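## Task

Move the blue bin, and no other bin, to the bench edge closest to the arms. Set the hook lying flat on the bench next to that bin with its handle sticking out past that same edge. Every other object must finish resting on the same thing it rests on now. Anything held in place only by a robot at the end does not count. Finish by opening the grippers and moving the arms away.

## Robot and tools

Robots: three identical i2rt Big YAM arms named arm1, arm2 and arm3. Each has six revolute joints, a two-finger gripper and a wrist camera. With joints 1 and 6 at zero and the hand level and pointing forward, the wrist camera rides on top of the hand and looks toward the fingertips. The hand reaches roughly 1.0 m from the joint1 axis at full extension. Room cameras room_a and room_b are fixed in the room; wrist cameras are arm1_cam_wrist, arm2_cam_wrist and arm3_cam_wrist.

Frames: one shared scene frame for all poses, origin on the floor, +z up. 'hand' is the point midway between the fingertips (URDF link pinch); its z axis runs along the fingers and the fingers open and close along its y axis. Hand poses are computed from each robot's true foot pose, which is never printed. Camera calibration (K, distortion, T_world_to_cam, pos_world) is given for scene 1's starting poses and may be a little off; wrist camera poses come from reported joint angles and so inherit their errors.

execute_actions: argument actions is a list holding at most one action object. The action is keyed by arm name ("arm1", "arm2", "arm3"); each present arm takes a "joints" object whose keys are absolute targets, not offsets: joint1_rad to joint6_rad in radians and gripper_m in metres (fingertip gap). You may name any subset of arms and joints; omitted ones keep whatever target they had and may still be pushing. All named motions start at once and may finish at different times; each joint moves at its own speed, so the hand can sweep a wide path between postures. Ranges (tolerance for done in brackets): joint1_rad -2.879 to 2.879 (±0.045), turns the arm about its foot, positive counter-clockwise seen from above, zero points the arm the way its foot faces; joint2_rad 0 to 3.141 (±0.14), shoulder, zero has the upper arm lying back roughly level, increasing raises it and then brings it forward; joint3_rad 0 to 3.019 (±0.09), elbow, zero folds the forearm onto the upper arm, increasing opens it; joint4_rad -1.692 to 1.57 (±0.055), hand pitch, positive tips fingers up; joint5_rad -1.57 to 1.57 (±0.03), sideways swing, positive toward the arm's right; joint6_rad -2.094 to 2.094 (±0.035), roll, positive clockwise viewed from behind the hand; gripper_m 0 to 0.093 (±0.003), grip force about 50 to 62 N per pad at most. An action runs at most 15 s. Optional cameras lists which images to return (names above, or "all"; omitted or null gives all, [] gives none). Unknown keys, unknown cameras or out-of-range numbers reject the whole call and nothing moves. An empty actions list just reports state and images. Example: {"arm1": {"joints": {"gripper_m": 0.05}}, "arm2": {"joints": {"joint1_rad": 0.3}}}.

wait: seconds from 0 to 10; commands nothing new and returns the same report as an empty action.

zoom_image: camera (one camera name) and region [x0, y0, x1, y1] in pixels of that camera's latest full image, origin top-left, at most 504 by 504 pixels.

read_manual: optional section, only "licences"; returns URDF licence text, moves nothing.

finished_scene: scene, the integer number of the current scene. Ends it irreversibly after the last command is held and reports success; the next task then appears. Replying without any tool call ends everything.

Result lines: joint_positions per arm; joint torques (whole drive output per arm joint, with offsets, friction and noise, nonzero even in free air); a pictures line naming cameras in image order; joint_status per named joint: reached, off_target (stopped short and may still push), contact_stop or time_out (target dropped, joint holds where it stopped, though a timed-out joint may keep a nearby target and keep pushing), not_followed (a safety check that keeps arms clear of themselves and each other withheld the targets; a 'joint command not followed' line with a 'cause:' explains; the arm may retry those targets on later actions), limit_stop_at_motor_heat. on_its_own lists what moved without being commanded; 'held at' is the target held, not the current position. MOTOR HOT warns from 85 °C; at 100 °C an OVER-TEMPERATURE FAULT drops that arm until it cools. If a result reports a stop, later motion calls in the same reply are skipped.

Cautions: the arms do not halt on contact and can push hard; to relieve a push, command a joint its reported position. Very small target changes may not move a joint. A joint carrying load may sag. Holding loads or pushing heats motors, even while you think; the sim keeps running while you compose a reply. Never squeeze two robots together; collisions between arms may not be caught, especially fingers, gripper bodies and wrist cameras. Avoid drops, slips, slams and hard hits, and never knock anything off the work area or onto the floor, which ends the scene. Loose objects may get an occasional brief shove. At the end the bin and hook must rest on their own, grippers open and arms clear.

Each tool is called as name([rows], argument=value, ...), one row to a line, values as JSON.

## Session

execute_actions(actions=[])

Scene clock: 0.00 s.
Joint torques (N m, as the arm reports them, + toward a larger angle): no reading
arm1.joint_positions: joint1_rad=+0.120 joint2_rad=+0.466 joint3_rad=+1.507 joint4_rad=-1.401 joint5_rad=-0.037 joint6_rad=+0.535 gripper_m=+0.094
arm1.joint_status: not commanded
arm1.hand: x=-0.9825 y=+0.1314 z=+1.3085 quat_wxyz=(-0.248, +0.447, -0.693, -0.508) (m; scene frame)
arm2.joint_positions: joint1_rad=-0.156 joint2_rad=+0.375 joint3_rad=+1.636 joint4_rad=-1.142 joint5_rad=-0.108 joint6_rad=-0.350 gripper_m=+0.094
arm2.joint_status: not commanded
arm2.hand: x=+0.0022 y=+0.0502 z=+1.4690 quat_wxyz=(-0.654, +0.507, -0.425, -0.367) (m; scene frame)
arm3.joint_positions: joint1_rad=-0.545 joint2_rad=+0.428 joint3_rad=+1.492 joint4_rad=-1.373 joint5_rad=+0.101 joint6_rad=-0.232 gripper_m=+0.094
arm3.joint_status: not commanded
arm3.hand: x=+1.0267 y=+0.1122 z=+1.3294 quat_wxyz=(-0.544, +0.494, -0.636, -0.236) (m; scene frame)
pictures: arm1_cam_wrist, arm2_cam_wrist, arm3_cam_wrist, room_a, room_b
camera_calibration (this result's frames):
arm1_cam_wrist: T_world_to_cam=[[0.866372, -0.0785042, -0.493191, 1.51087], [-0.331103, -0.829605, -0.449585, 0.379805], [-0.373859, 0.552804, -0.744739, 0.662309], [0, 0, 0, 1]] pos_world=[-0.935612, 0.067571, 1.40915]
arm2_cam_wrist: T_world_to_cam=[[0.915731, -0.213335, 0.340477, -0.491676], [0.181255, -0.536933, -0.823923, 1.23849], [0.358585, 0.816205, -0.453018, 0.742695], [0, 0, 0, 1]] pos_world=[-0.0405581, -0.0460969, 1.52428]
arm3_cam_wrist: T_world_to_cam=[[0.886662, -0.395904, 0.238936, -1.18688], [-0.204201, -0.798825, -0.565845, 1.05845], [0.414889, 0.452922, -0.789132, 0.692645], [0, 0, 0, 1]] pos_world=[0.981127, 0.0619081, 1.42909]
Images, in order (width x height): arm1_cam_wrist 504x504, arm2_cam_wrist 504x504, arm3_cam_wrist 504x504, room_a 504x504, room_b 504x504.

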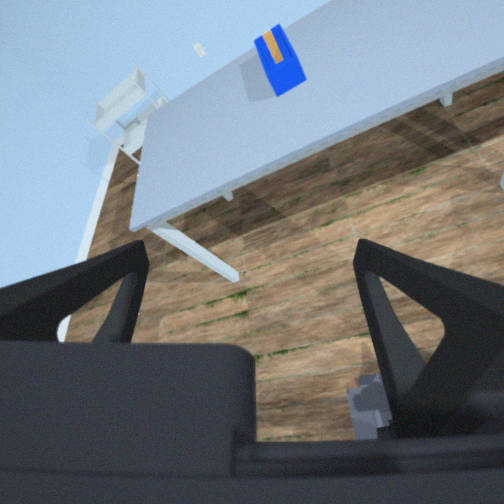

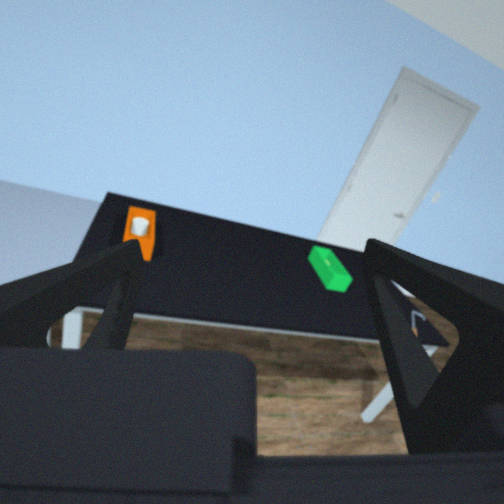

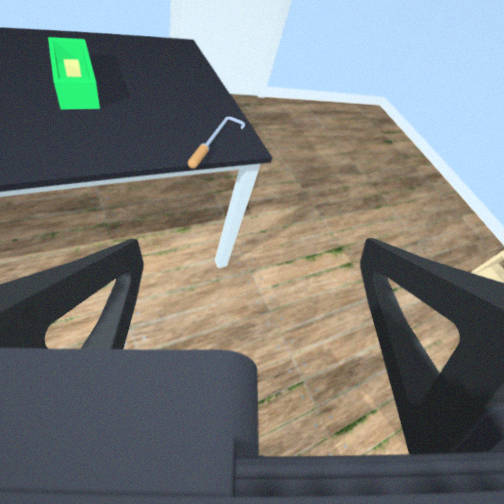

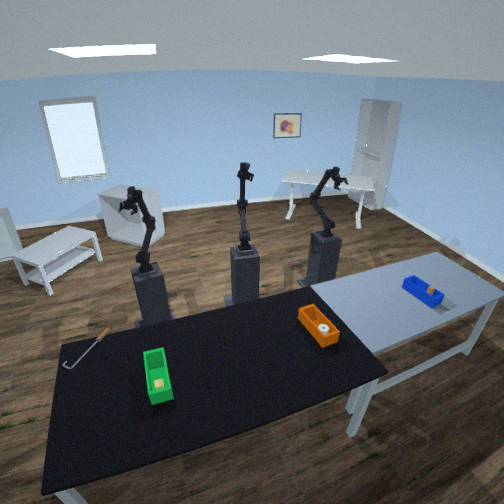

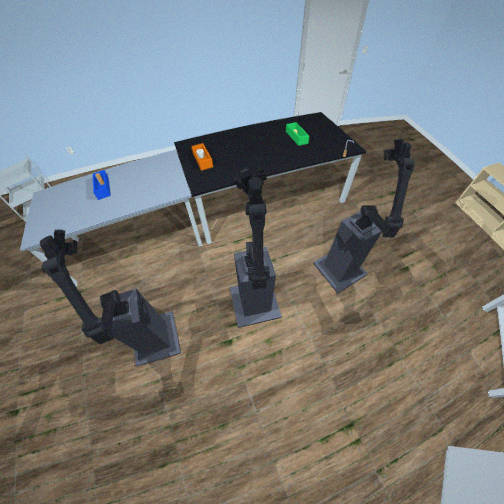

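execute_actions([
  {"arm3":{"joints":{"joint1_rad":-0.52,"joint2_rad":2.36,"joint3_rad":2.33,"joint4_rad":-0.55,"joint5_rad":0.28,"joint6_rad":0.244}}},
], cameras=["arm3_cam_wrist"])

Scene clock: 7.07 s.
Joint torques (N m, as the arm reports them, + toward a larger angle): arm1=[ 1.03  5.46  7.78  2.27  0.04 -0.07] | arm2=[0.63 7.44 5.07 1.63 0.14 0.06] | arm3=[  0.94 -28.53  14.88   2.23   0.21   0.16]
arm1.joint_positions: joint1_rad=+0.120 joint2_rad=+0.466 joint3_rad=+1.507 joint4_rad=-1.401 joint5_rad=-0.037 joint6_rad=+0.535 gripper_m=+0.094
arm1.joint_status: not commanded
arm1.hand: x=-0.9825 y=+0.1314 z=+1.3085 quat_wxyz=(-0.248, +0.447, -0.693, -0.508) (m; scene frame)
arm2.joint_positions: joint1_rad=-0.156 joint2_rad=+0.375 joint3_rad=+1.636 joint4_rad=-1.142 joint5_rad=-0.108 joint6_rad=-0.350 gripper_m=+0.094
arm2.joint_status: not commanded
arm2.hand: x=+0.0022 y=+0.0502 z=+1.4690 quat_wxyz=(-0.654, +0.507, -0.425, -0.367) (m; scene frame)
arm3.joint_positions: joint1_rad=-0.526 joint2_rad=+2.390 joint3_rad=+2.287 joint4_rad=-0.556 joint5_rad=+0.277 joint6_rad=+0.235 gripper_m=+0.094
arm3.joint_status: all done
arm3.hand: x=+1.3399 y=+0.8411 z=+0.8797 quat_wxyz=(-0.409, +0.353, -0.818, -0.198) (m; scene frame)
pictures: arm3_cam_wrist
camera_calibration (this result's frames):
arm3_cam_wrist: T_world_to_cam=[[0.741375, -0.670236, -0.0338554, -0.403126], [-0.646886, -0.700298, -0.301864, 1.72824], [0.178611, 0.245695, -0.95275, 0.512474], [0, 0, 0, 1]] pos_world=[1.32531, 0.814181, 0.996304]
Images, in order (width x height): arm3_cam_wrist 504x504.

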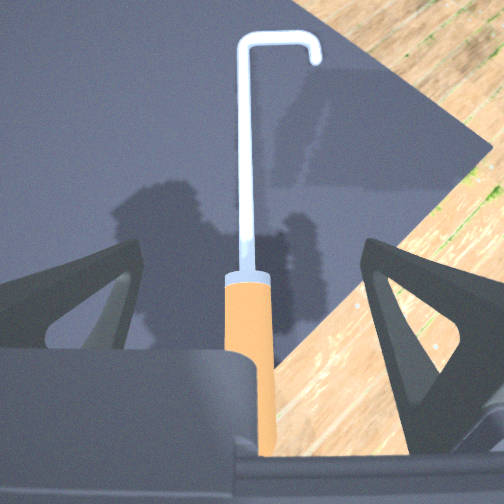

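execute_actions([
  {"arm3":{"joints":{"joint1_rad":-0.505,"joint3_rad":2.13,"joint4_rad":-0.41,"joint5_rad":0.29}}},
], cameras=["arm3_cam_wrist"])

Scene clock: 13.40 s.
Joint torques (N m, as the arm reports them, + toward a larger angle): arm1=[ 1.05  5.42  7.79  2.27  0.03 -0.07] | arm2=[0.47 7.33 5.05 1.64 0.14 0.07] | arm3=[  0.58 -25.54  11.73   2.42   0.22   0.18]
arm1.joint_positions: joint1_rad=+0.120 joint2_rad=+0.466 joint3_rad=+1.507 joint4_rad=-1.401 joint5_rad=-0.037 joint6_rad=+0.535 gripper_m=+0.094
arm1.joint_status: not commanded
arm1.hand: x=-0.9825 y=+0.1314 z=+1.3085 quat_wxyz=(-0.248, +0.447, -0.693, -0.508) (m; scene frame)
arm2.joint_positions: joint1_rad=-0.156 joint2_rad=+0.375 joint3_rad=+1.636 joint4_rad=-1.142 joint5_rad=-0.108 joint6_rad=-0.350 gripper_m=+0.094
arm2.joint_status: not commanded
arm2.hand: x=+0.0022 y=+0.0502 z=+1.4690 quat_wxyz=(-0.654, +0.507, -0.425, -0.367) (m; scene frame)
arm3.joint_positions: joint1_rad=-0.507 joint2_rad=+2.375 joint3_rad=+2.119 joint4_rad=-0.429 joint5_rad=+0.287 joint6_rad=+0.235 gripper_m=+0.094
arm3.joint_status: all done
arm3.hand: x=+1.3190 y=+0.8315 z=+0.8223 quat_wxyz=(-0.402, +0.362, -0.819, -0.190) (m; scene frame)
pictures: arm3_cam_wrist
camera_calibration (this result's frames):
arm3_cam_wrist: T_world_to_cam=[[0.748933, -0.66237, -0.0191118, -0.424657], [-0.639826, -0.715337, -0.280918, 1.67667], [0.1724, 0.222617, -0.959542, 0.49694], [0, 0, 0, 1]] pos_world=[1.30515, 0.807479, 0.939725]
Images, in order (width x height): arm3_cam_wrist 504x504.

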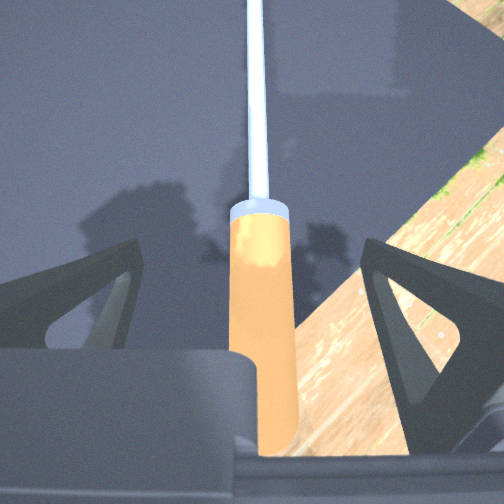

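execute_actions([
  {"arm3":{"joints":{"joint3_rad":2.05,"joint4_rad":-0.34}}},
], cameras=["arm3_cam_wrist"])

Scene clock: 15.93 s.
Joint torques (N m, as the arm reports them, + toward a larger angle): arm1=[ 1.02  5.43  7.78  2.27  0.04 -0.07] | arm2=[0.54 7.41 5.02 1.62 0.14 0.06] | arm3=[  0.98 -25.47  11.18   2.72   0.24   0.18]
arm1.joint_positions: joint1_rad=+0.120 joint2_rad=+0.466 joint3_rad=+1.507 joint4_rad=-1.401 joint5_rad=-0.037 joint6_rad=+0.535 gripper_m=+0.094
arm1.joint_status: not commanded
arm1.hand: x=-0.9825 y=+0.1314 z=+1.3085 quat_wxyz=(-0.248, +0.447, -0.693, -0.508) (m; scene frame)
arm2.joint_positions: joint1_rad=-0.156 joint2_rad=+0.375 joint3_rad=+1.636 joint4_rad=-1.142 joint5_rad=-0.108 joint6_rad=-0.350 gripper_m=+0.094
arm2.joint_status: not commanded
arm2.hand: x=+0.0022 y=+0.0502 z=+1.4690 quat_wxyz=(-0.654, +0.507, -0.425, -0.367) (m; scene frame)
arm3.joint_positions: joint1_rad=-0.507 joint2_rad=+2.375 joint3_rad=+2.044 joint4_rad=-0.360 joint5_rad=+0.287 joint6_rad=+0.235 gripper_m=+0.094
arm3.joint_status: all done
arm3.hand: x=+1.3156 y=+0.8233 z=+0.7940 quat_wxyz=(-0.400, +0.363, -0.820, -0.188) (m; scene frame)
pictures: arm3_cam_wrist
camera_calibration (this result's frames):
arm3_cam_wrist: T_world_to_cam=[[0.74894, -0.662414, -0.0172071, -0.429536], [-0.640305, -0.71677, -0.276136, 1.65867], [0.170583, 0.217827, -0.960965, 0.479583], [0, 0, 0, 1]] pos_world=[1.30194, 0.799885, 0.911488]
Images, in order (width x height): arm3_cam_wrist 504x504.

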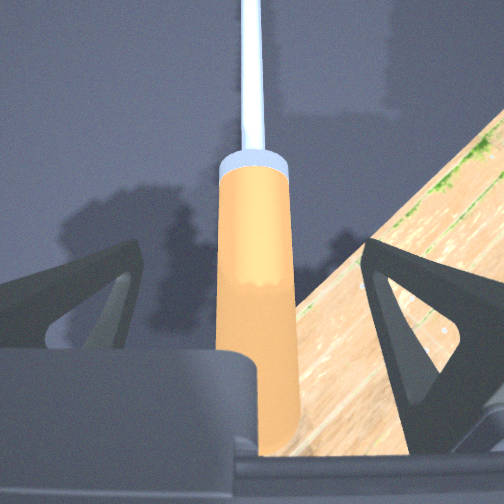

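execute_actions([
  {"arm3":{"joints":{"joint4_rad":-0.43}}},
], cameras=[])

execute_actions([
  {"arm3":{"joints":{"gripper_m":0.0}}},
], cameras=[])

execute_actions([
  {"arm3":{"joints":{"joint2_rad":2.2,"joint3_rad":2.36,"joint4_rad":-0.49}}},
], cameras=["arm3_cam_wrist"])

Scene clock: 20.97 s.
Joint torques (N m, as the arm reports them, + toward a larger angle): arm1=[ 1.02  5.44  7.79  2.28  0.03 -0.07] | arm2=[0.42 7.65 5.11 1.6  0.13 0.06] | arm3=[  1.41 -25.51  11.03   1.33   0.26   0.15]
arm1.joint_positions: joint1_rad=+0.120 joint2_rad=+0.466 joint3_rad=+1.507 joint4_rad=-1.401 joint5_rad=-0.037 joint6_rad=+0.535 gripper_m=+0.094
arm1.joint_status: not commanded
arm1.hand: x=-0.9825 y=+0.1314 z=+1.3085 quat_wxyz=(-0.248, +0.447, -0.693, -0.508) (m; scene frame)
arm2.joint_positions: joint1_rad=-0.156 joint2_rad=+0.375 joint3_rad=+1.636 joint4_rad=-1.142 joint5_rad=-0.108 joint6_rad=-0.350 gripper_m=+0.094
arm2.joint_status: not commanded
arm2.hand: x=+0.0022 y=+0.0502 z=+1.4690 quat_wxyz=(-0.654, +0.507, -0.425, -0.367) (m; scene frame)
arm3.joint_positions: joint1_rad=-0.507 joint2_rad=+2.375 joint3_rad=+2.044 joint4_rad=-0.421 joint5_rad=+0.287 joint6_rad=+0.235 gripper_m=+0.094
arm3.joint_status: all done
arm3.hand: x=+1.3121 y=+0.8144 z=+0.7829 quat_wxyz=(-0.381, +0.373, -0.829, -0.169) (m; scene frame)
pictures: none
No camera images: the call's "cameras" was empty. Leave "cameras" out to get every camera's image.

Scene clock: 21.70 s.
Joint torques (N m, as the arm reports them, + toward a larger angle): arm1=[ 1.04  5.44  7.8   2.27  0.03 -0.07] | arm2=[0.7  7.64 5.09 1.62 0.14 0.06] | arm3=[  0.64 -26.32  11.01   1.49   0.21   0.13]
arm1.joint_positions: joint1_rad=+0.120 joint2_rad=+0.466 joint3_rad=+1.507 joint4_rad=-1.401 joint5_rad=-0.037 joint6_rad=+0.535 gripper_m=+0.094
arm1.joint_status: not commanded
arm1.hand: x=-0.9825 y=+0.1314 z=+1.3085 quat_wxyz=(-0.248, +0.447, -0.693, -0.508) (m; scene frame)
arm2.joint_positions: joint1_rad=-0.156 joint2_rad=+0.375 joint3_rad=+1.636 joint4_rad=-1.142 joint5_rad=-0.108 joint6_rad=-0.350 gripper_m=+0.094
arm2.joint_status: not commanded
arm2.hand: x=+0.0022 y=+0.0502 z=+1.4690 quat_wxyz=(-0.654, +0.507, -0.425, -0.367) (m; scene frame)
arm3.joint_positions: joint1_rad=-0.506 joint2_rad=+2.375 joint3_rad=+2.044 joint4_rad=-0.422 joint5_rad=+0.288 joint6_rad=+0.237 gripper_m=+0.030
arm3.joint_status: gripper_m off_target (ended at +0.030, target +0.000)
arm3.hand: x=+1.3115 y=+0.8145 z=+0.7828 quat_wxyz=(-0.381, +0.372, -0.830, -0.169) (m; scene frame)
pictures: none
No camera images: the call's "cameras" was empty. Leave "cameras" out to get every camera's image.

Scene clock: 22.97 s.
Joint torques (N m, as the arm reports them, + toward a larger angle): arm1=[ 1.09  5.42  7.8   2.27  0.03 -0.07] | arm2=[0.5  7.39 5.09 1.64 0.14 0.05] | arm3=[  0.52 -26.73  18.28   2.92   0.16   0.11]
arm1.joint_positions: joint1_rad=+0.120 joint2_rad=+0.466 joint3_rad=+1.507 joint4_rad=-1.401 joint5_rad=-0.037 joint6_rad=+0.535 gripper_m=+0.094
arm1.joint_status: not commanded
arm1.hand: x=-0.9825 y=+0.1314 z=+1.3085 quat_wxyz=(-0.248, +0.447, -0.693, -0.508) (m; scene frame)
arm2.joint_positions: joint1_rad=-0.156 joint2_rad=+0.375 joint3_rad=+1.636 joint4_rad=-1.142 joint5_rad=-0.108 joint6_rad=-0.350 gripper_m=+0.094
arm2.joint_status: not commanded
arm2.hand: x=+0.0022 y=+0.0502 z=+1.4690 quat_wxyz=(-0.654, +0.507, -0.425, -0.367) (m; scene frame)
arm3.joint_positions: joint1_rad=-0.506 joint2_rad=+2.236 joint3_rad=+2.280 joint4_rad=-0.509 joint5_rad=+0.287 joint6_rad=+0.238 gripper_m=+0.030
arm3.joint_status: all done
arm3.hand: x=+1.3229 y=+0.8370 z=+1.0230 quat_wxyz=(-0.469, +0.324, -0.780, -0.259) (m; scene frame)
pictures: arm3_cam_wrist
camera_calibration (this result's frames):
arm3_cam_wrist: T_world_to_cam=[[0.751133, -0.652621, -0.0994182, -0.349041], [-0.6135, -0.634484, -0.470157, 1.8305], [0.243755, 0.414144, -0.876966, 0.348422], [0, 0, 0, 1]] pos_world=[1.30026, 0.789335, 1.13147]
Images, in order (width x height): arm3_cam_wrist 504x504.

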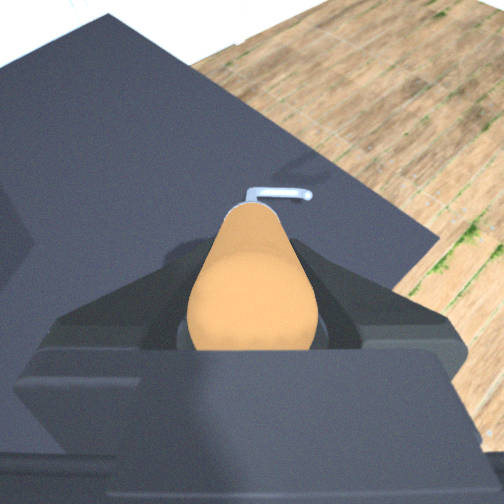

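execute_actions([
  {"arm3":{"joints":{"joint4_rad":0.15}}},
], cameras=[])

execute_actions([
  {"arm3":{"joints":{"joint1_rad":0.427,"joint5_rad":0.368,"joint6_rad":0.33}}},
], cameras=[])

execute_actions([
  {"arm3":{"joints":{"joint2_rad":2.46}}},
], cameras=["arm3_cam_wrist","room_a"])

Scene clock: 28.57 s.
Joint torques (N m, as the arm reports them, + toward a larger angle): arm1=[ 1.06  5.42  7.79  2.28  0.04 -0.07] | arm2=[0.47 7.22 5.01 1.65 0.14 0.07] | arm3=[  0.77 -26.65  18.34   5.     0.04   0.1 ]
arm1.joint_positions: joint1_rad=+0.120 joint2_rad=+0.466 joint3_rad=+1.507 joint4_rad=-1.401 joint5_rad=-0.037 joint6_rad=+0.535 gripper_m=+0.094
arm1.joint_status: not commanded
arm1.hand: x=-0.9825 y=+0.1314 z=+1.3085 quat_wxyz=(-0.248, +0.447, -0.693, -0.508) (m; scene frame)
arm2.joint_positions: joint1_rad=-0.156 joint2_rad=+0.375 joint3_rad=+1.636 joint4_rad=-1.142 joint5_rad=-0.108 joint6_rad=-0.350 gripper_m=+0.094
arm2.joint_status: not commanded
arm2.hand: x=+0.0022 y=+0.0502 z=+1.4690 quat_wxyz=(-0.654, +0.507, -0.425, -0.367) (m; scene frame)
arm3.joint_positions: joint1_rad=-0.506 joint2_rad=+2.236 joint3_rad=+2.280 joint4_rad=+0.094 joint5_rad=+0.288 joint6_rad=+0.238 gripper_m=+0.030
arm3.joint_status: joint4_rad time_out (moved +0.602 of +0.659)
arm3.on_its_own: joint4_rad reads +0.094 and still pushes toward +0.150 since a time_out
arm3.hand: x=+1.3323 y=+0.8572 z=+1.1623 quat_wxyz=(-0.620, +0.203, -0.625, -0.429) (m; scene frame)
pictures: none
No camera images: the call's "cameras" was empty. Leave "cameras" out to get every camera's image.

not run: a stop came earlier in this reply.

not run: a stop came earlier in this reply.

execute_actions([
  {"arm3":{"joints":{"joint1_rad":0.427,"joint5_rad":0.368,"joint6_rad":0.33}}},
], cameras=[])

execute_actions([
  {"arm3":{"joints":{"joint2_rad":2.47,"joint4_rad":0.0}}},
], cameras=["arm3_cam_wrist","room_a"])

Scene clock: 34.33 s.
Joint torques (N m, as the arm reports them, + toward a larger angle): arm1=[ 1.03  5.44  7.8   2.27  0.04 -0.07] | arm2=[0.63 7.55 5.01 1.63 0.14 0.06] | arm3=[ -0.3  -28.4   18.22   4.39   0.04   0.16]
arm1.joint_positions: joint1_rad=+0.120 joint2_rad=+0.466 joint3_rad=+1.507 joint4_rad=-1.401 joint5_rad=-0.037 joint6_rad=+0.535 gripper_m=+0.094
arm1.joint_status: not commanded
arm1.hand: x=-0.9825 y=+0.1314 z=+1.3085 quat_wxyz=(-0.248, +0.447, -0.693, -0.508) (m; scene frame)
arm2.joint_positions: joint1_rad=-0.156 joint2_rad=+0.375 joint3_rad=+1.636 joint4_rad=-1.142 joint5_rad=-0.108 joint6_rad=-0.350 gripper_m=+0.094
arm2.joint_status: not commanded
arm2.hand: x=+0.0022 y=+0.0502 z=+1.4690 quat_wxyz=(-0.654, +0.507, -0.425, -0.367) (m; scene frame)
arm3.joint_positions: joint1_rad=+0.428 joint2_rad=+2.253 joint3_rad=+2.280 joint4_rad=+0.100 joint5_rad=+0.367 joint6_rad=+0.315 gripper_m=+0.030
arm3.joint_status: all done
arm3.hand: x=+0.5076 y=+0.8184 z=+1.1544 quat_wxyz=(-0.360, +0.427, -0.502, -0.660) (m; scene frame)
pictures: none
No camera images: the call's "cameras" was empty. Leave "cameras" out to get every camera's image.

Scene clock: 35.33 s.
Joint torques (N m, as the arm reports them, + toward a larger angle): arm1=[ 1.05  5.44  7.79  2.28  0.04 -0.07] | arm2=[0.75 7.44 5.06 1.61 0.15 0.05] | arm3=[ -0.17 -20.48  14.13   0.63  -0.07   0.11]
arm1.joint_positions: joint1_rad=+0.120 joint2_rad=+0.466 joint3_rad=+1.507 joint4_rad=-1.401 joint5_rad=-0.037 joint6_rad=+0.535 gripper_m=+0.094
arm1.joint_status: not commanded
arm1.hand: x=-0.9825 y=+0.1314 z=+1.3085 quat_wxyz=(-0.248, +0.447, -0.693, -0.508) (m; scene frame)
arm2.joint_positions: joint1_rad=-0.156 joint2_rad=+0.375 joint3_rad=+1.636 joint4_rad=-1.142 joint5_rad=-0.108 joint6_rad=-0.350 gripper_m=+0.094
arm2.joint_status: not commanded
arm2.hand: x=+0.0022 y=+0.0502 z=+1.4690 quat_wxyz=(-0.654, +0.507, -0.425, -0.367) (m; scene frame)
arm3.joint_positions: joint1_rad=+0.431 joint2_rad=+2.410 joint3_rad=+2.330 joint4_rad=+0.032 joint5_rad=+0.370 joint6_rad=+0.326 gripper_m=+0.030
arm3.joint_status: all done
arm3.hand: x=+0.4847 y=+0.8488 z=+1.0242 quat_wxyz=(-0.348, +0.481, -0.534, -0.602) (m; scene frame)
pictures: arm3_cam_wrist, room_a
camera_calibration (this result's frames):
arm3_cam_wrist: T_world_to_cam=[[0.932941, 0.19032, -0.305612, -0.304066], [-0.11059, -0.656326, -0.746328, 1.38203], [-0.342622, 0.730078, -0.591266, 0.272345], [0, 0, 0, 1]] pos_world=[0.529827, 0.7661, 1.09955]
Images, in order (width x height): arm3_cam_wrist 504x504, room_a 504x504.

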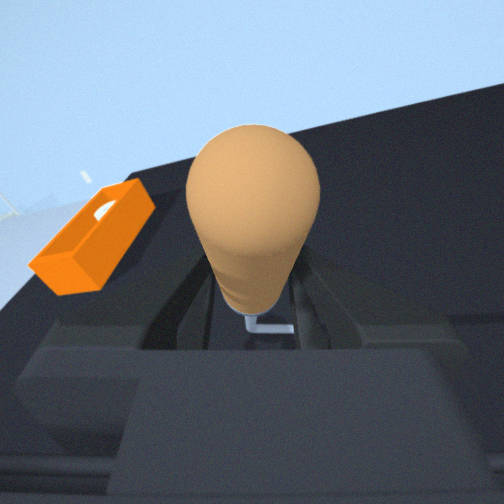

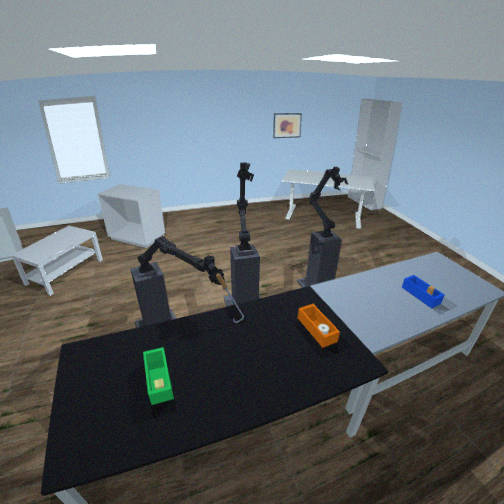

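execute_actions([
  {"arm3":{"joints":{"joint2_rad":2.19,"joint3_rad":1.87,"joint4_rad":0.17}}},
], cameras=["arm3_cam_wrist","room_a"])

Scene clock: 42.33 s.
Joint torques (N m, as the arm reports them, + toward a larger angle): arm1=[ 1.01  5.44  7.79  2.27  0.03 -0.07] | arm2=[0.63 7.46 5.08 1.62 0.14 0.06] | arm3=[ -0.82 -23.19   8.96   1.72   0.32  -0.08]
arm1.joint_positions: joint1_rad=+0.120 joint2_rad=+0.466 joint3_rad=+1.507 joint4_rad=-1.401 joint5_rad=-0.037 joint6_rad=+0.535 gripper_m=+0.094
arm1.joint_status: not commanded
arm1.hand: x=-0.9825 y=+0.1314 z=+1.3085 quat_wxyz=(-0.248, +0.447, -0.693, -0.508) (m; scene frame)
arm2.joint_positions: joint1_rad=-0.156 joint2_rad=+0.375 joint3_rad=+1.636 joint4_rad=-1.142 joint5_rad=-0.108 joint6_rad=-0.350 gripper_m=+0.094
arm2.joint_status: not commanded
arm2.hand: x=+0.0022 y=+0.0502 z=+1.4690 quat_wxyz=(-0.654, +0.507, -0.425, -0.367) (m; scene frame)
arm3.joint_positions: joint1_rad=+0.436 joint2_rad=+2.188 joint3_rad=+1.895 joint4_rad=+0.181 joint5_rad=+0.361 joint6_rad=+0.343 gripper_m=+0.030
arm3.joint_status: all done
arm3.hand: x=+0.5164 y=+0.7888 z=+0.9954 quat_wxyz=(-0.335, +0.499, -0.545, -0.585) (m; scene frame)
pictures: arm3_cam_wrist, room_a
camera_calibration (this result's frames):
arm3_cam_wrist: T_world_to_cam=[[0.935757, 0.185422, -0.299961, -0.334254], [-0.088658, -0.699585, -0.709028, 1.31028], [-0.341318, 0.690072, -0.638203, 0.387529], [0, 0, 0, 1]] pos_world=[0.561218, 0.711208, 1.07608]
Images, in order (width x height): arm3_cam_wrist 504x504, room_a 504x504.

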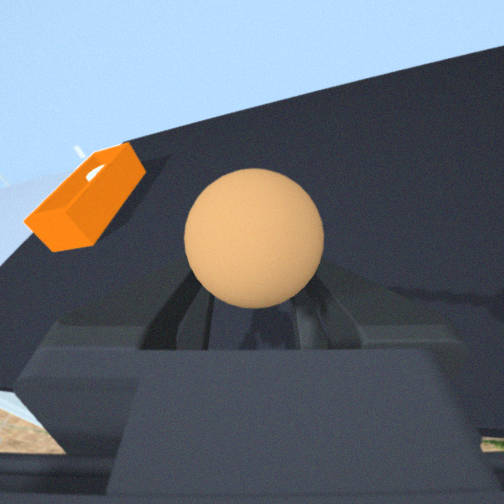

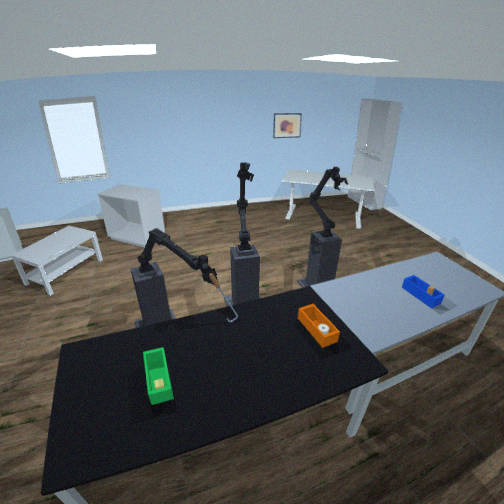

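execute_actions([
  {"arm3":{"joints":{"joint3_rad":1.7,"joint4_rad":0.2}}},
], cameras=["arm3_cam_wrist","room_a"])

Scene clock: 49.10 s.
Joint torques (N m, as the arm reports them, + toward a larger angle): arm1=[ 1.04  5.44  7.79  2.27  0.03 -0.07] | arm2=[0.58 7.5  5.02 1.65 0.12 0.06] | arm3=[ -1.4  -23.25  10.57   1.8    0.38   0.06]
arm1.joint_positions: joint1_rad=+0.120 joint2_rad=+0.466 joint3_rad=+1.507 joint4_rad=-1.401 joint5_rad=-0.037 joint6_rad=+0.535 gripper_m=+0.094
arm1.joint_status: not commanded
arm1.hand: x=-0.9825 y=+0.1314 z=+1.3085 quat_wxyz=(-0.248, +0.447, -0.693, -0.508) (m; scene frame)
arm2.joint_positions: joint1_rad=-0.156 joint2_rad=+0.375 joint3_rad=+1.636 joint4_rad=-1.142 joint5_rad=-0.108 joint6_rad=-0.350 gripper_m=+0.094
arm2.joint_status: not commanded
arm2.hand: x=+0.0022 y=+0.0502 z=+1.4690 quat_wxyz=(-0.654, +0.507, -0.425, -0.367) (m; scene frame)
arm3.joint_positions: joint1_rad=+0.440 joint2_rad=+2.194 joint3_rad=+1.693 joint4_rad=+0.209 joint5_rad=+0.359 joint6_rad=+0.329 gripper_m=+0.030
arm3.joint_status: all done
arm3.hand: x=+0.5331 y=+0.7570 z=+0.8791 quat_wxyz=(-0.325, +0.557, -0.564, -0.515) (m; scene frame)
pictures: arm3_cam_wrist, room_a
camera_calibration (this result's frames):
arm3_cam_wrist: T_world_to_cam=[[0.963729, 0.154964, -0.217285, -0.443399], [-0.00819189, -0.796597, -0.604455, 1.1457], [-0.266758, 0.58431, -0.766434, 0.494042], [0, 0, 0, 1]] pos_world=[0.568491, 0.692696, 0.974828]
Images, in order (width x height): arm3_cam_wrist 504x504, room_a 504x504.

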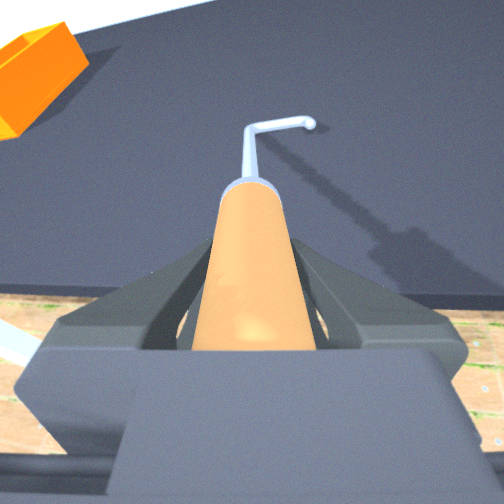

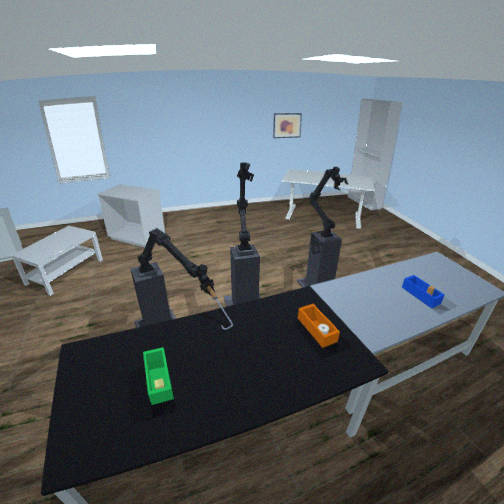

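execute_actions([
  {"arm3":{"joints":{"joint1_rad":0.468,"joint2_rad":2.4,"joint3_rad":1.97,"joint4_rad":0.1,"joint5_rad":0.478,"joint6_rad":0.19}}},
], cameras=["arm3_cam_wrist"])

Scene clock: 54.10 s.
Joint torques (N m, as the arm reports them, + toward a larger angle): arm1=[ 1.04  5.46  7.78  2.27  0.03 -0.07] | arm2=[0.61 7.45 5.04 1.59 0.14 0.07] | arm3=[ -0.49 -25.19  17.05   1.83   0.03  -0.02]
arm1.joint_positions: joint1_rad=+0.120 joint2_rad=+0.466 joint3_rad=+1.507 joint4_rad=-1.401 joint5_rad=-0.037 joint6_rad=+0.535 gripper_m=+0.094
arm1.joint_status: not commanded
arm1.hand: x=-0.9825 y=+0.1314 z=+1.3085 quat_wxyz=(-0.248, +0.447, -0.693, -0.508) (m; scene frame)
arm2.joint_positions: joint1_rad=-0.156 joint2_rad=+0.375 joint3_rad=+1.636 joint4_rad=-1.142 joint5_rad=-0.108 joint6_rad=-0.350 gripper_m=+0.094
arm2.joint_status: not commanded
arm2.hand: x=+0.0022 y=+0.0502 z=+1.4690 quat_wxyz=(-0.654, +0.507, -0.425, -0.367) (m; scene frame)
arm3.joint_positions: joint1_rad=+0.473 joint2_rad=+2.409 joint3_rad=+1.891 joint4_rad=+0.103 joint5_rad=+0.480 joint6_rad=+0.203 gripper_m=+0.030
arm3.joint_status: all done
arm3.hand: x=+0.5063 y=+0.7794 z=+0.7854 quat_wxyz=(-0.380, +0.607, -0.552, -0.427) (m; scene frame)
pictures: arm3_cam_wrist
camera_calibration (this result's frames):
arm3_cam_wrist: T_world_to_cam=[[0.994364, 0.105739, -0.00767557, -0.583167], [0.0842053, -0.831699, -0.548804, 1.04348], [-0.0644138, 0.545065, -0.835916, 0.384696], [0, 0, 0, 1]] pos_world=[0.516794, 0.719841, 0.889764]
Images, in order (width x height): arm3_cam_wrist 504x504.

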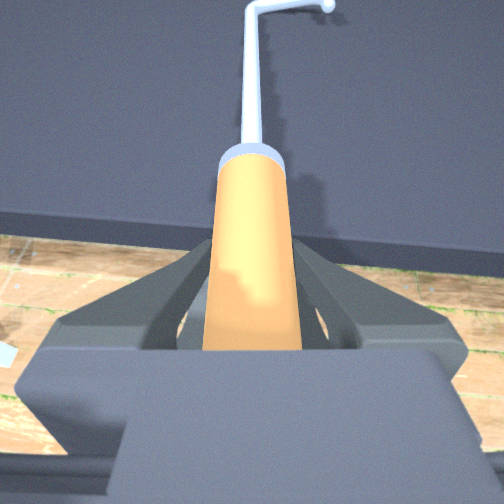

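execute_actions([
  {"arm3":{"joints":{"gripper_m":0.06}}},
], cameras=[])

execute_actions([
  {"arm3":{"joints":{"joint2_rad":1.5}}},
], cameras=[])

execute_actions([
  {"arm3":{"joints":{"joint1_rad":-0.5,"joint2_rad":0.6,"joint3_rad":1.2}},"arm2":{"joints":{"joint1_rad":-0.569,"joint2_rad":2.58,"joint3_rad":2.21,"joint4_rad":0.4,"joint5_rad":-0.812,"joint6_rad":-0.053}}},
], cameras=["arm2_cam_wrist"])

Scene clock: 63.13 s.
Joint torques (N m, as the arm reports them, + toward a larger angle): arm1=[ 1.07  5.45  7.79  2.28  0.03 -0.07] | arm2=[0.69 7.45 5.07 1.61 0.12 0.05] | arm3=[ -0.01 -25.44  15.8    1.88   0.05  -0.02]
arm1.joint_positions: joint1_rad=+0.120 joint2_rad=+0.466 joint3_rad=+1.507 joint4_rad=-1.401 joint5_rad=-0.037 joint6_rad=+0.535 gripper_m=+0.094
arm1.joint_status: not commanded
arm1.hand: x=-0.9825 y=+0.1314 z=+1.3085 quat_wxyz=(-0.248, +0.447, -0.693, -0.508) (m; scene frame)
arm2.joint_positions: joint1_rad=-0.156 joint2_rad=+0.375 joint3_rad=+1.636 joint4_rad=-1.142 joint5_rad=-0.108 joint6_rad=-0.350 gripper_m=+0.094
arm2.joint_status: not commanded
arm2.hand: x=+0.0022 y=+0.0502 z=+1.4690 quat_wxyz=(-0.654, +0.507, -0.425, -0.367) (m; scene frame)
arm3.joint_positions: joint1_rad=+0.473 joint2_rad=+2.409 joint3_rad=+1.906 joint4_rad=+0.103 joint5_rad=+0.480 joint6_rad=+0.199 gripper_m=+0.060
arm3.joint_status: all done
arm3.hand: x=+0.5040 y=+0.7827 z=+0.7937 quat_wxyz=(-0.383, +0.604, -0.549, -0.432) (m; scene frame)
pictures: none
No camera images: the call's "cameras" was empty. Leave "cameras" out to get every camera's image.

Scene clock: 65.17 s.
Joint torques (N m, as the arm reports them, + toward a larger angle): arm1=[ 1.04  5.42  7.79  2.27  0.03 -0.07] | arm2=[0.75 7.43 5.08 1.64 0.13 0.06] | arm3=[ -0.01 -14.86  11.29   1.42  -0.15   0.  ]
arm1.joint_positions: joint1_rad=+0.120 joint2_rad=+0.466 joint3_rad=+1.507 joint4_rad=-1.401 joint5_rad=-0.037 joint6_rad=+0.535 gripper_m=+0.094
arm1.joint_status: not commanded
arm1.hand: x=-0.9825 y=+0.1314 z=+1.3085 quat_wxyz=(-0.248, +0.447, -0.693, -0.508) (m; scene frame)
arm2.joint_positions: joint1_rad=-0.156 joint2_rad=+0.375 joint3_rad=+1.636 joint4_rad=-1.142 joint5_rad=-0.108 joint6_rad=-0.350 gripper_m=+0.094
arm2.joint_status: not commanded
arm2.hand: x=+0.0022 y=+0.0502 z=+1.4690 quat_wxyz=(-0.654, +0.507, -0.425, -0.367) (m; scene frame)
arm3.joint_positions: joint1_rad=+0.473 joint2_rad=+1.520 joint3_rad=+1.955 joint4_rad=+0.102 joint5_rad=+0.478 joint6_rad=+0.198 gripper_m=+0.060
arm3.joint_status: all done
arm3.hand: x=+0.6728 y=+0.5461 z=+1.5175 quat_wxyz=(-0.419, +0.286, -0.431, -0.746) (m; scene frame)
pictures: none
No camera images: the call's "cameras" was empty. Leave "cameras" out to get every camera's image.

Scene clock: 67.37 s.
Joint torques (N m, as the arm reports them, + toward a larger angle): arm1=[ 1.03  5.43  7.8   2.27  0.03 -0.07] | arm2=[  0.16 -30.85  10.54   1.95   0.     0.1 ] | arm3=[ 0.13  1.56  8.91  1.39 -0.25 -0.04]
arm1.joint_positions: joint1_rad=+0.120 joint2_rad=+0.466 joint3_rad=+1.507 joint4_rad=-1.401 joint5_rad=-0.037 joint6_rad=+0.535 gripper_m=+0.094
arm1.joint_status: not commanded
arm1.hand: x=-0.9825 y=+0.1314 z=+1.3085 quat_wxyz=(-0.248, +0.447, -0.693, -0.508) (m; scene frame)
arm2.joint_positions: joint1_rad=-0.564 joint2_rad=+2.578 joint3_rad=+2.193 joint4_rad=+0.385 joint5_rad=-0.809 joint6_rad=-0.060 gripper_m=+0.094
arm2.joint_status: all done
arm2.hand: x=+0.5089 y=+0.7826 z=+0.8809 quat_wxyz=(-0.491, +0.539, -0.455, -0.512) (m; scene frame)
arm3.joint_positions: joint1_rad=-0.496 joint2_rad=+0.594 joint3_rad=+1.201 joint4_rad=+0.101 joint5_rad=+0.481 joint6_rad=+0.197 gripper_m=+0.060
arm3.joint_status: all done
arm3.hand: x=+1.1177 y=+0.1935 z=+1.4846 quat_wxyz=(-0.732, +0.005, -0.460, -0.502) (m; scene frame)
pictures: arm2_cam_wrist
camera_calibration (this result's frames):
arm2_cam_wrist: T_world_to_cam=[[0.992932, 0.107789, 0.049682, -0.633649], [0.103447, -0.580755, -0.807479, 1.11479], [-0.0581841, 0.806911, -0.5878, 0.034852], [0, 0, 0, 1]] pos_world=[0.515875, 0.6876, 0.95214]
Images, in order (width x height): arm2_cam_wrist 504x504.

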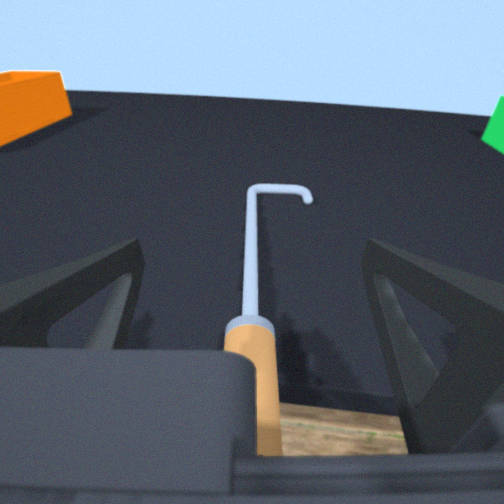

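execute_actions([
  {"arm2":{"joints":{"joint2_rad":2.66,"joint3_rad":2.14,"joint4_rad":0.46}}},
], cameras=["arm2_cam_wrist"])

Scene clock: 71.90 s.
Joint torques (N m, as the arm reports them, + toward a larger angle): arm1=[ 1.05  5.46  7.79  2.27  0.04 -0.07] | arm2=[  0.74 -27.25   8.09   1.63   0.01   0.12] | arm3=[-0.15  1.69  8.97  1.22 -0.28  0.01]
arm1.joint_positions: joint1_rad=+0.120 joint2_rad=+0.466 joint3_rad=+1.507 joint4_rad=-1.401 joint5_rad=-0.037 joint6_rad=+0.535 gripper_m=+0.094
arm1.joint_status: not commanded
arm1.hand: x=-0.9825 y=+0.1314 z=+1.3085 quat_wxyz=(-0.248, +0.447, -0.693, -0.508) (m; scene frame)
arm2.joint_positions: joint1_rad=-0.570 joint2_rad=+2.618 joint3_rad=+2.153 joint4_rad=+0.453 joint5_rad=-0.809 joint6_rad=-0.061 gripper_m=+0.094
arm2.joint_status: all done
arm2.hand: x=+0.5091 y=+0.7744 z=+0.8361 quat_wxyz=(-0.488, +0.537, -0.461, -0.511) (m; scene frame)
arm3.joint_positions: joint1_rad=-0.496 joint2_rad=+0.594 joint3_rad=+1.201 joint4_rad=+0.101 joint5_rad=+0.481 joint6_rad=+0.197 gripper_m=+0.060
arm3.joint_status: not commanded
arm3.hand: x=+1.1177 y=+0.1935 z=+1.4846 quat_wxyz=(-0.732, +0.005, -0.460, -0.502) (m; scene frame)
pictures: arm2_cam_wrist
camera_calibration (this result's frames):
arm2_cam_wrist: T_world_to_cam=[[0.993913, 0.102179, 0.0411754, -0.61976], [0.0937895, -0.588788, -0.802827, 1.08106], [-0.0577887, 0.801803, -0.594788, 0.0247787], [0, 0, 0, 1]] pos_world=[0.516028, 0.679975, 0.908162]
Images, in order (width x height): arm2_cam_wrist 504x504.

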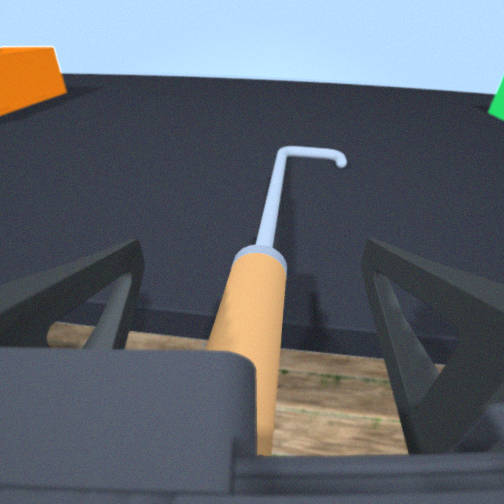

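execute_actions([
  {"arm2":{"joints":{"joint2_rad":2.71,"joint4_rad":0.48}}},
], cameras=["arm2_cam_wrist"])

Scene clock: 76.87 s.
Joint torques (N m, as the arm reports them, + toward a larger angle): arm1=[ 1.06  5.42  7.8   2.28  0.04 -0.07] | arm2=[  0.99 -28.84   8.27   1.87  -0.01   0.12] | arm3=[-0.36  1.57  8.87  1.5  -0.29 -0.01]
arm1.joint_positions: joint1_rad=+0.120 joint2_rad=+0.466 joint3_rad=+1.507 joint4_rad=-1.401 joint5_rad=-0.037 joint6_rad=+0.535 gripper_m=+0.094
arm1.joint_status: not commanded
arm1.hand: x=-0.9825 y=+0.1314 z=+1.3085 quat_wxyz=(-0.248, +0.447, -0.693, -0.508) (m; scene frame)
arm2.joint_positions: joint1_rad=-0.571 joint2_rad=+2.683 joint3_rad=+2.147 joint4_rad=+0.467 joint5_rad=-0.810 joint6_rad=-0.061 gripper_m=+0.094
arm2.joint_status: all done
arm2.hand: x=+0.5059 y=+0.7700 z=+0.7773 quat_wxyz=(-0.468, +0.538, -0.481, -0.510) (m; scene frame)
arm3.joint_positions: joint1_rad=-0.496 joint2_rad=+0.594 joint3_rad=+1.201 joint4_rad=+0.101 joint5_rad=+0.481 joint6_rad=+0.197 gripper_m=+0.060
arm3.joint_status: not commanded
arm3.hand: x=+1.1177 y=+0.1935 z=+1.4846 quat_wxyz=(-0.732, +0.005, -0.460, -0.502) (m; scene frame)
pictures: arm2_cam_wrist
camera_calibration (this result's frames):
arm2_cam_wrist: T_world_to_cam=[[0.994658, 0.103228, -0.000133025, -0.582757], [0.0645385, -0.622867, -0.779661, 1.05463], [-0.0805659, 0.775487, -0.626202, 0.0494034], [0, 0, 0, 1]] pos_world=[0.51556, 0.678741, 0.853115]
Images, in order (width x height): arm2_cam_wrist 504x504.

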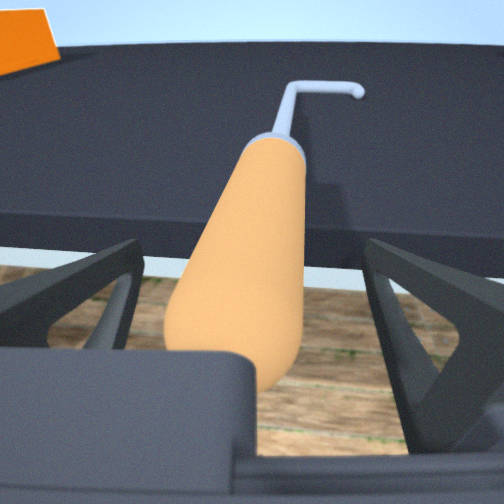

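execute_actions([
  {"arm2":{"joints":{"joint3_rad":2.235}}},
], cameras=["arm2_cam_wrist"])

Scene clock: 84.37 s.
Joint torques (N m, as the arm reports them, + toward a larger angle): arm1=[ 1.04  5.41  7.8   2.26  0.04 -0.07] | arm2=[  0.84 -28.69  12.54   1.88   0.02   0.12] | arm3=[-0.34  2.1   8.97  1.23 -0.26  0.02]
arm1.joint_positions: joint1_rad=+0.120 joint2_rad=+0.466 joint3_rad=+1.507 joint4_rad=-1.401 joint5_rad=-0.037 joint6_rad=+0.535 gripper_m=+0.094
arm1.joint_status: not commanded
arm1.hand: x=-0.9825 y=+0.1314 z=+1.3085 quat_wxyz=(-0.248, +0.447, -0.693, -0.508) (m; scene frame)
arm2.joint_positions: joint1_rad=-0.571 joint2_rad=+2.684 joint3_rad=+2.186 joint4_rad=+0.467 joint5_rad=-0.810 joint6_rad=-0.061 gripper_m=+0.094
arm2.joint_status: all done
arm2.hand: x=+0.5106 y=+0.7759 z=+0.7977 quat_wxyz=(-0.482, +0.538, -0.467, -0.511) (m; scene frame)
arm3.joint_positions: joint1_rad=-0.496 joint2_rad=+0.594 joint3_rad=+1.201 joint4_rad=+0.101 joint5_rad=+0.481 joint6_rad=+0.197 gripper_m=+0.060
arm3.joint_status: not commanded
arm3.hand: x=+1.1177 y=+0.1935 z=+1.4846 quat_wxyz=(-0.732, +0.005, -0.460, -0.502) (m; scene frame)
pictures: arm2_cam_wrist
camera_calibration (this result's frames):
arm2_cam_wrist: T_world_to_cam=[[0.994274, 0.103081, 0.028152, -0.61033], [0.0846968, -0.599609, -0.795798, 1.0584], [-0.0651518, 0.793626, -0.604907, 0.0189574], [0, 0, 0, 1]] pos_world=[0.518428, 0.682493, 0.87092]
Images, in order (width x height): arm2_cam_wrist 504x504.

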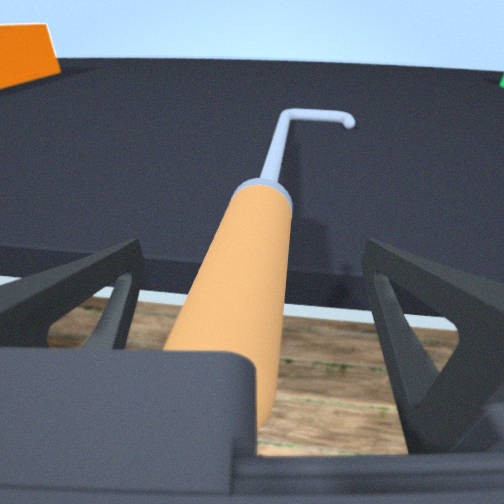

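execute_actions([
  {"arm2":{"joints":{"gripper_m":0.0}}},
], cameras=["arm2_cam_wrist"])

execute_actions([
  {"arm2":{"joints":{"joint2_rad":2.4,"joint6_rad":-1.57}}},
], cameras=["arm2_cam_wrist"])

Scene clock: 88.90 s.
Joint torques (N m, as the arm reports them, + toward a larger angle): arm1=[ 1.05  5.44  7.79  2.27  0.04 -0.07] | arm2=[  1.06 -28.9   12.45   1.8    0.2    0.1 ] | arm3=[-0.4   1.63  8.87  1.2  -0.31  0.02]
arm1.joint_positions: joint1_rad=+0.120 joint2_rad=+0.466 joint3_rad=+1.507 joint4_rad=-1.401 joint5_rad=-0.037 joint6_rad=+0.535 gripper_m=+0.094
arm1.joint_status: not commanded
arm1.hand: x=-0.9825 y=+0.1314 z=+1.3085 quat_wxyz=(-0.248, +0.447, -0.693, -0.508) (m; scene frame)
arm2.joint_positions: joint1_rad=-0.573 joint2_rad=+2.684 joint3_rad=+2.188 joint4_rad=+0.468 joint5_rad=-0.814 joint6_rad=-0.060 gripper_m=+0.030
arm2.joint_status: gripper_m off_target (ended at +0.030, target +0.000)
arm2.hand: x=+0.5119 y=+0.7749 z=+0.7985 quat_wxyz=(-0.482, +0.538, -0.466, -0.511) (m; scene frame)
arm3.joint_positions: joint1_rad=-0.496 joint2_rad=+0.594 joint3_rad=+1.201 joint4_rad=+0.101 joint5_rad=+0.481 joint6_rad=+0.197 gripper_m=+0.060
arm3.joint_status: not commanded
arm3.hand: x=+1.1177 y=+0.1935 z=+1.4846 quat_wxyz=(-0.732, +0.005, -0.460, -0.502) (m; scene frame)
pictures: arm2_cam_wrist
camera_calibration (this result's frames):
arm2_cam_wrist: T_world_to_cam=[[0.994008, 0.105293, 0.0293604, -0.613999], [0.0868791, -0.597998, -0.796775, 1.05677], [-0.066337, 0.794551, -0.603563, 0.0191386], [0, 0, 0, 1]] pos_world=[0.519778, 0.681389, 0.871586]
Images, in order (width x height): arm2_cam_wrist 504x504.

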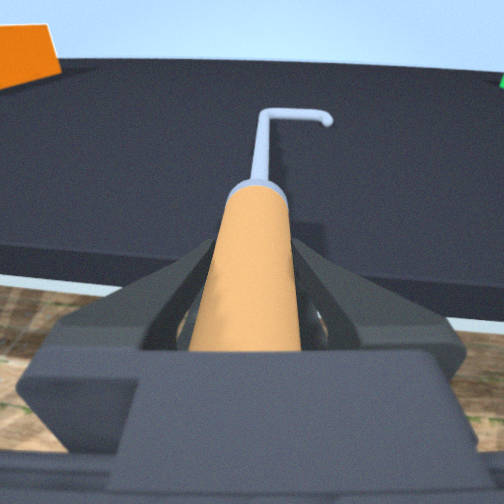

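Scene clock: 91.03 s.
Joint torques (N m, as the arm reports them, + toward a larger angle): arm1=[ 1.08  5.41  7.79  2.27  0.03 -0.07] | arm2=[  0.91 -31.3   12.96   1.98   0.35  -0.02] | arm3=[-0.4   1.74  8.81  1.28 -0.29 -0.03]
arm1.joint_positions: joint1_rad=+0.120 joint2_rad=+0.466 joint3_rad=+1.507 joint4_rad=-1.401 joint5_rad=-0.037 joint6_rad=+0.535 gripper_m=+0.094
arm1.joint_status: not commanded
arm1.hand: x=-0.9825 y=+0.1314 z=+1.3085 quat_wxyz=(-0.248, +0.447, -0.693, -0.508) (m; scene frame)
arm2.joint_positions: joint1_rad=-0.573 joint2_rad=+2.414 joint3_rad=+2.190 joint4_rad=+0.459 joint5_rad=-0.815 joint6_rad=-1.559 gripper_m=+0.030
arm2.joint_status: all done
arm2.hand: x=+0.5046 y=+0.7655 z=+1.0400 quat_wxyz=(-0.763, +0.640, +0.090, +0.018) (m; scene frame)
arm3.joint_positions: joint1_rad=-0.496 joint2_rad=+0.594 joint3_rad=+1.201 joint4_rad=+0.101 joint5_rad=+0.481 joint6_rad=+0.197 gripper_m=+0.060
arm3.joint_status: not commanded
arm3.hand: x=+1.1177 y=+0.1935 z=+1.4846 quat_wxyz=(-0.732, +0.005, -0.460, -0.502) (m; scene frame)
pictures: arm2_cam_wrist
camera_calibration (this result's frames):
arm2_cam_wrist: T_world_to_cam=[[-0.129752, -0.176825, 0.975652, -0.814008], [0.860521, -0.50893, 0.0222032, -0.0660937], [0.492613, 0.842451, 0.218196, -1.00148], [0, 0, 0, 1]] pos_world=[0.4446, 0.666127, 1.01418]
Images, in order (width x height): arm2_cam_wrist 504x504.

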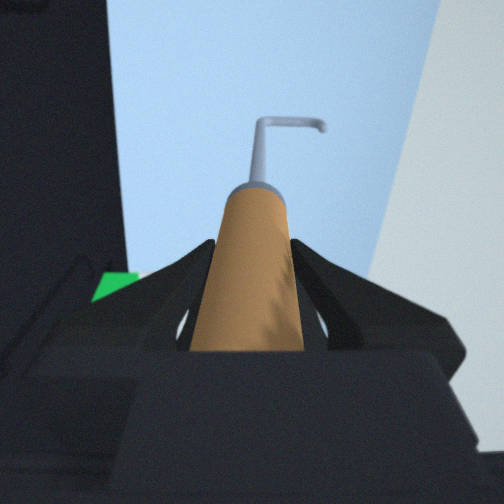

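execute_actions([
  {"arm2":{"joints":{"joint1_rad":0.836,"joint5_rad":0.747}}},
], cameras=[])

execute_actions([
  {"arm2":{"joints":{"joint2_rad":2.66,"joint6_rad":0.05}}},
], cameras=["arm2_cam_wrist"])

Scene clock: 96.90 s.
Joint torques (N m, as the arm reports them, + toward a larger angle): arm1=[ 1.04  5.43  7.8   2.27  0.03 -0.07] | arm2=[  0.33 -32.54  13.14   2.32  -0.04   0.09] | arm3=[-0.39  1.91  8.88  1.18 -0.27  0.01]
arm1.joint_positions: joint1_rad=+0.120 joint2_rad=+0.466 joint3_rad=+1.507 joint4_rad=-1.401 joint5_rad=-0.037 joint6_rad=+0.535 gripper_m=+0.094
arm1.joint_status: not commanded
arm1.hand: x=-0.9825 y=+0.1314 z=+1.3085 quat_wxyz=(-0.248, +0.447, -0.693, -0.508) (m; scene frame)
arm2.joint_positions: joint1_rad=+0.836 joint2_rad=+2.423 joint3_rad=+2.190 joint4_rad=+0.453 joint5_rad=+0.750 joint6_rad=-1.567 gripper_m=+0.030
arm2.joint_status: all done
arm2.hand: x=-0.4948 y=+0.7759 z=+1.0317 quat_wxyz=(-0.763, +0.642, -0.071, -0.034) (m; scene frame)
arm3.joint_positions: joint1_rad=-0.496 joint2_rad=+0.594 joint3_rad=+1.201 joint4_rad=+0.101 joint5_rad=+0.481 joint6_rad=+0.197 gripper_m=+0.060
arm3.joint_status: not commanded
arm3.hand: x=+1.1177 y=+0.1935 z=+1.4846 quat_wxyz=(-0.732, +0.005, -0.460, -0.502) (m; scene frame)
pictures: none
No camera images: the call's "cameras" was empty. Leave "cameras" out to get every camera's image.

Scene clock: 99.07 s.
Joint torques (N m, as the arm reports them, + toward a larger angle): arm1=[ 1.08  5.43  7.78  2.28  0.03 -0.07] | arm2=[  1.02 -33.61  11.8    1.54  -0.01   0.17] | arm3=[-0.14  2.02  8.84  1.35 -0.24  0.03]
arm1.joint_positions: joint1_rad=+0.120 joint2_rad=+0.466 joint3_rad=+1.507 joint4_rad=-1.401 joint5_rad=-0.037 joint6_rad=+0.535 gripper_m=+0.094
arm1.joint_status: not commanded
arm1.hand: x=-0.9825 y=+0.1314 z=+1.3085 quat_wxyz=(-0.248, +0.447, -0.693, -0.508) (m; scene frame)
arm2.joint_positions: joint1_rad=+0.830 joint2_rad=+2.689 joint3_rad=+2.196 joint4_rad=+0.477 joint5_rad=+0.751 joint6_rad=+0.034 gripper_m=+0.030
arm2.joint_status: all done
arm2.hand: x=-0.4956 y=+0.7884 z=+0.7981 quat_wxyz=(-0.508, +0.480, -0.522, -0.489) (m; scene frame)
arm3.joint_positions: joint1_rad=-0.496 joint2_rad=+0.594 joint3_rad=+1.201 joint4_rad=+0.101 joint5_rad=+0.481 joint6_rad=+0.197 gripper_m=+0.060
arm3.joint_status: not commanded
arm3.hand: x=+1.1177 y=+0.1935 z=+1.4846 quat_wxyz=(-0.732, +0.005, -0.460, -0.502) (m; scene frame)
pictures: arm2_cam_wrist
camera_calibration (this result's frames):
arm2_cam_wrist: T_world_to_cam=[[0.997735, -0.0577097, -0.0345521, 0.567357], [-0.0621696, -0.595138, -0.801215, 1.07946], [0.0256746, 0.801549, -0.597378, -0.0235], [0, 0, 0, 1]] pos_world=[-0.498359, 0.694003, 0.870442]
Images, in order (width x height): arm2_cam_wrist 504x504.

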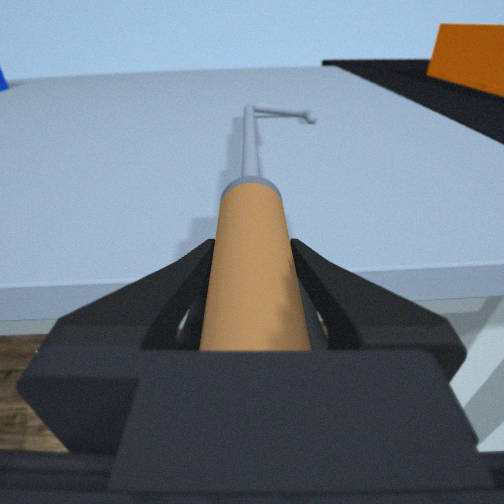

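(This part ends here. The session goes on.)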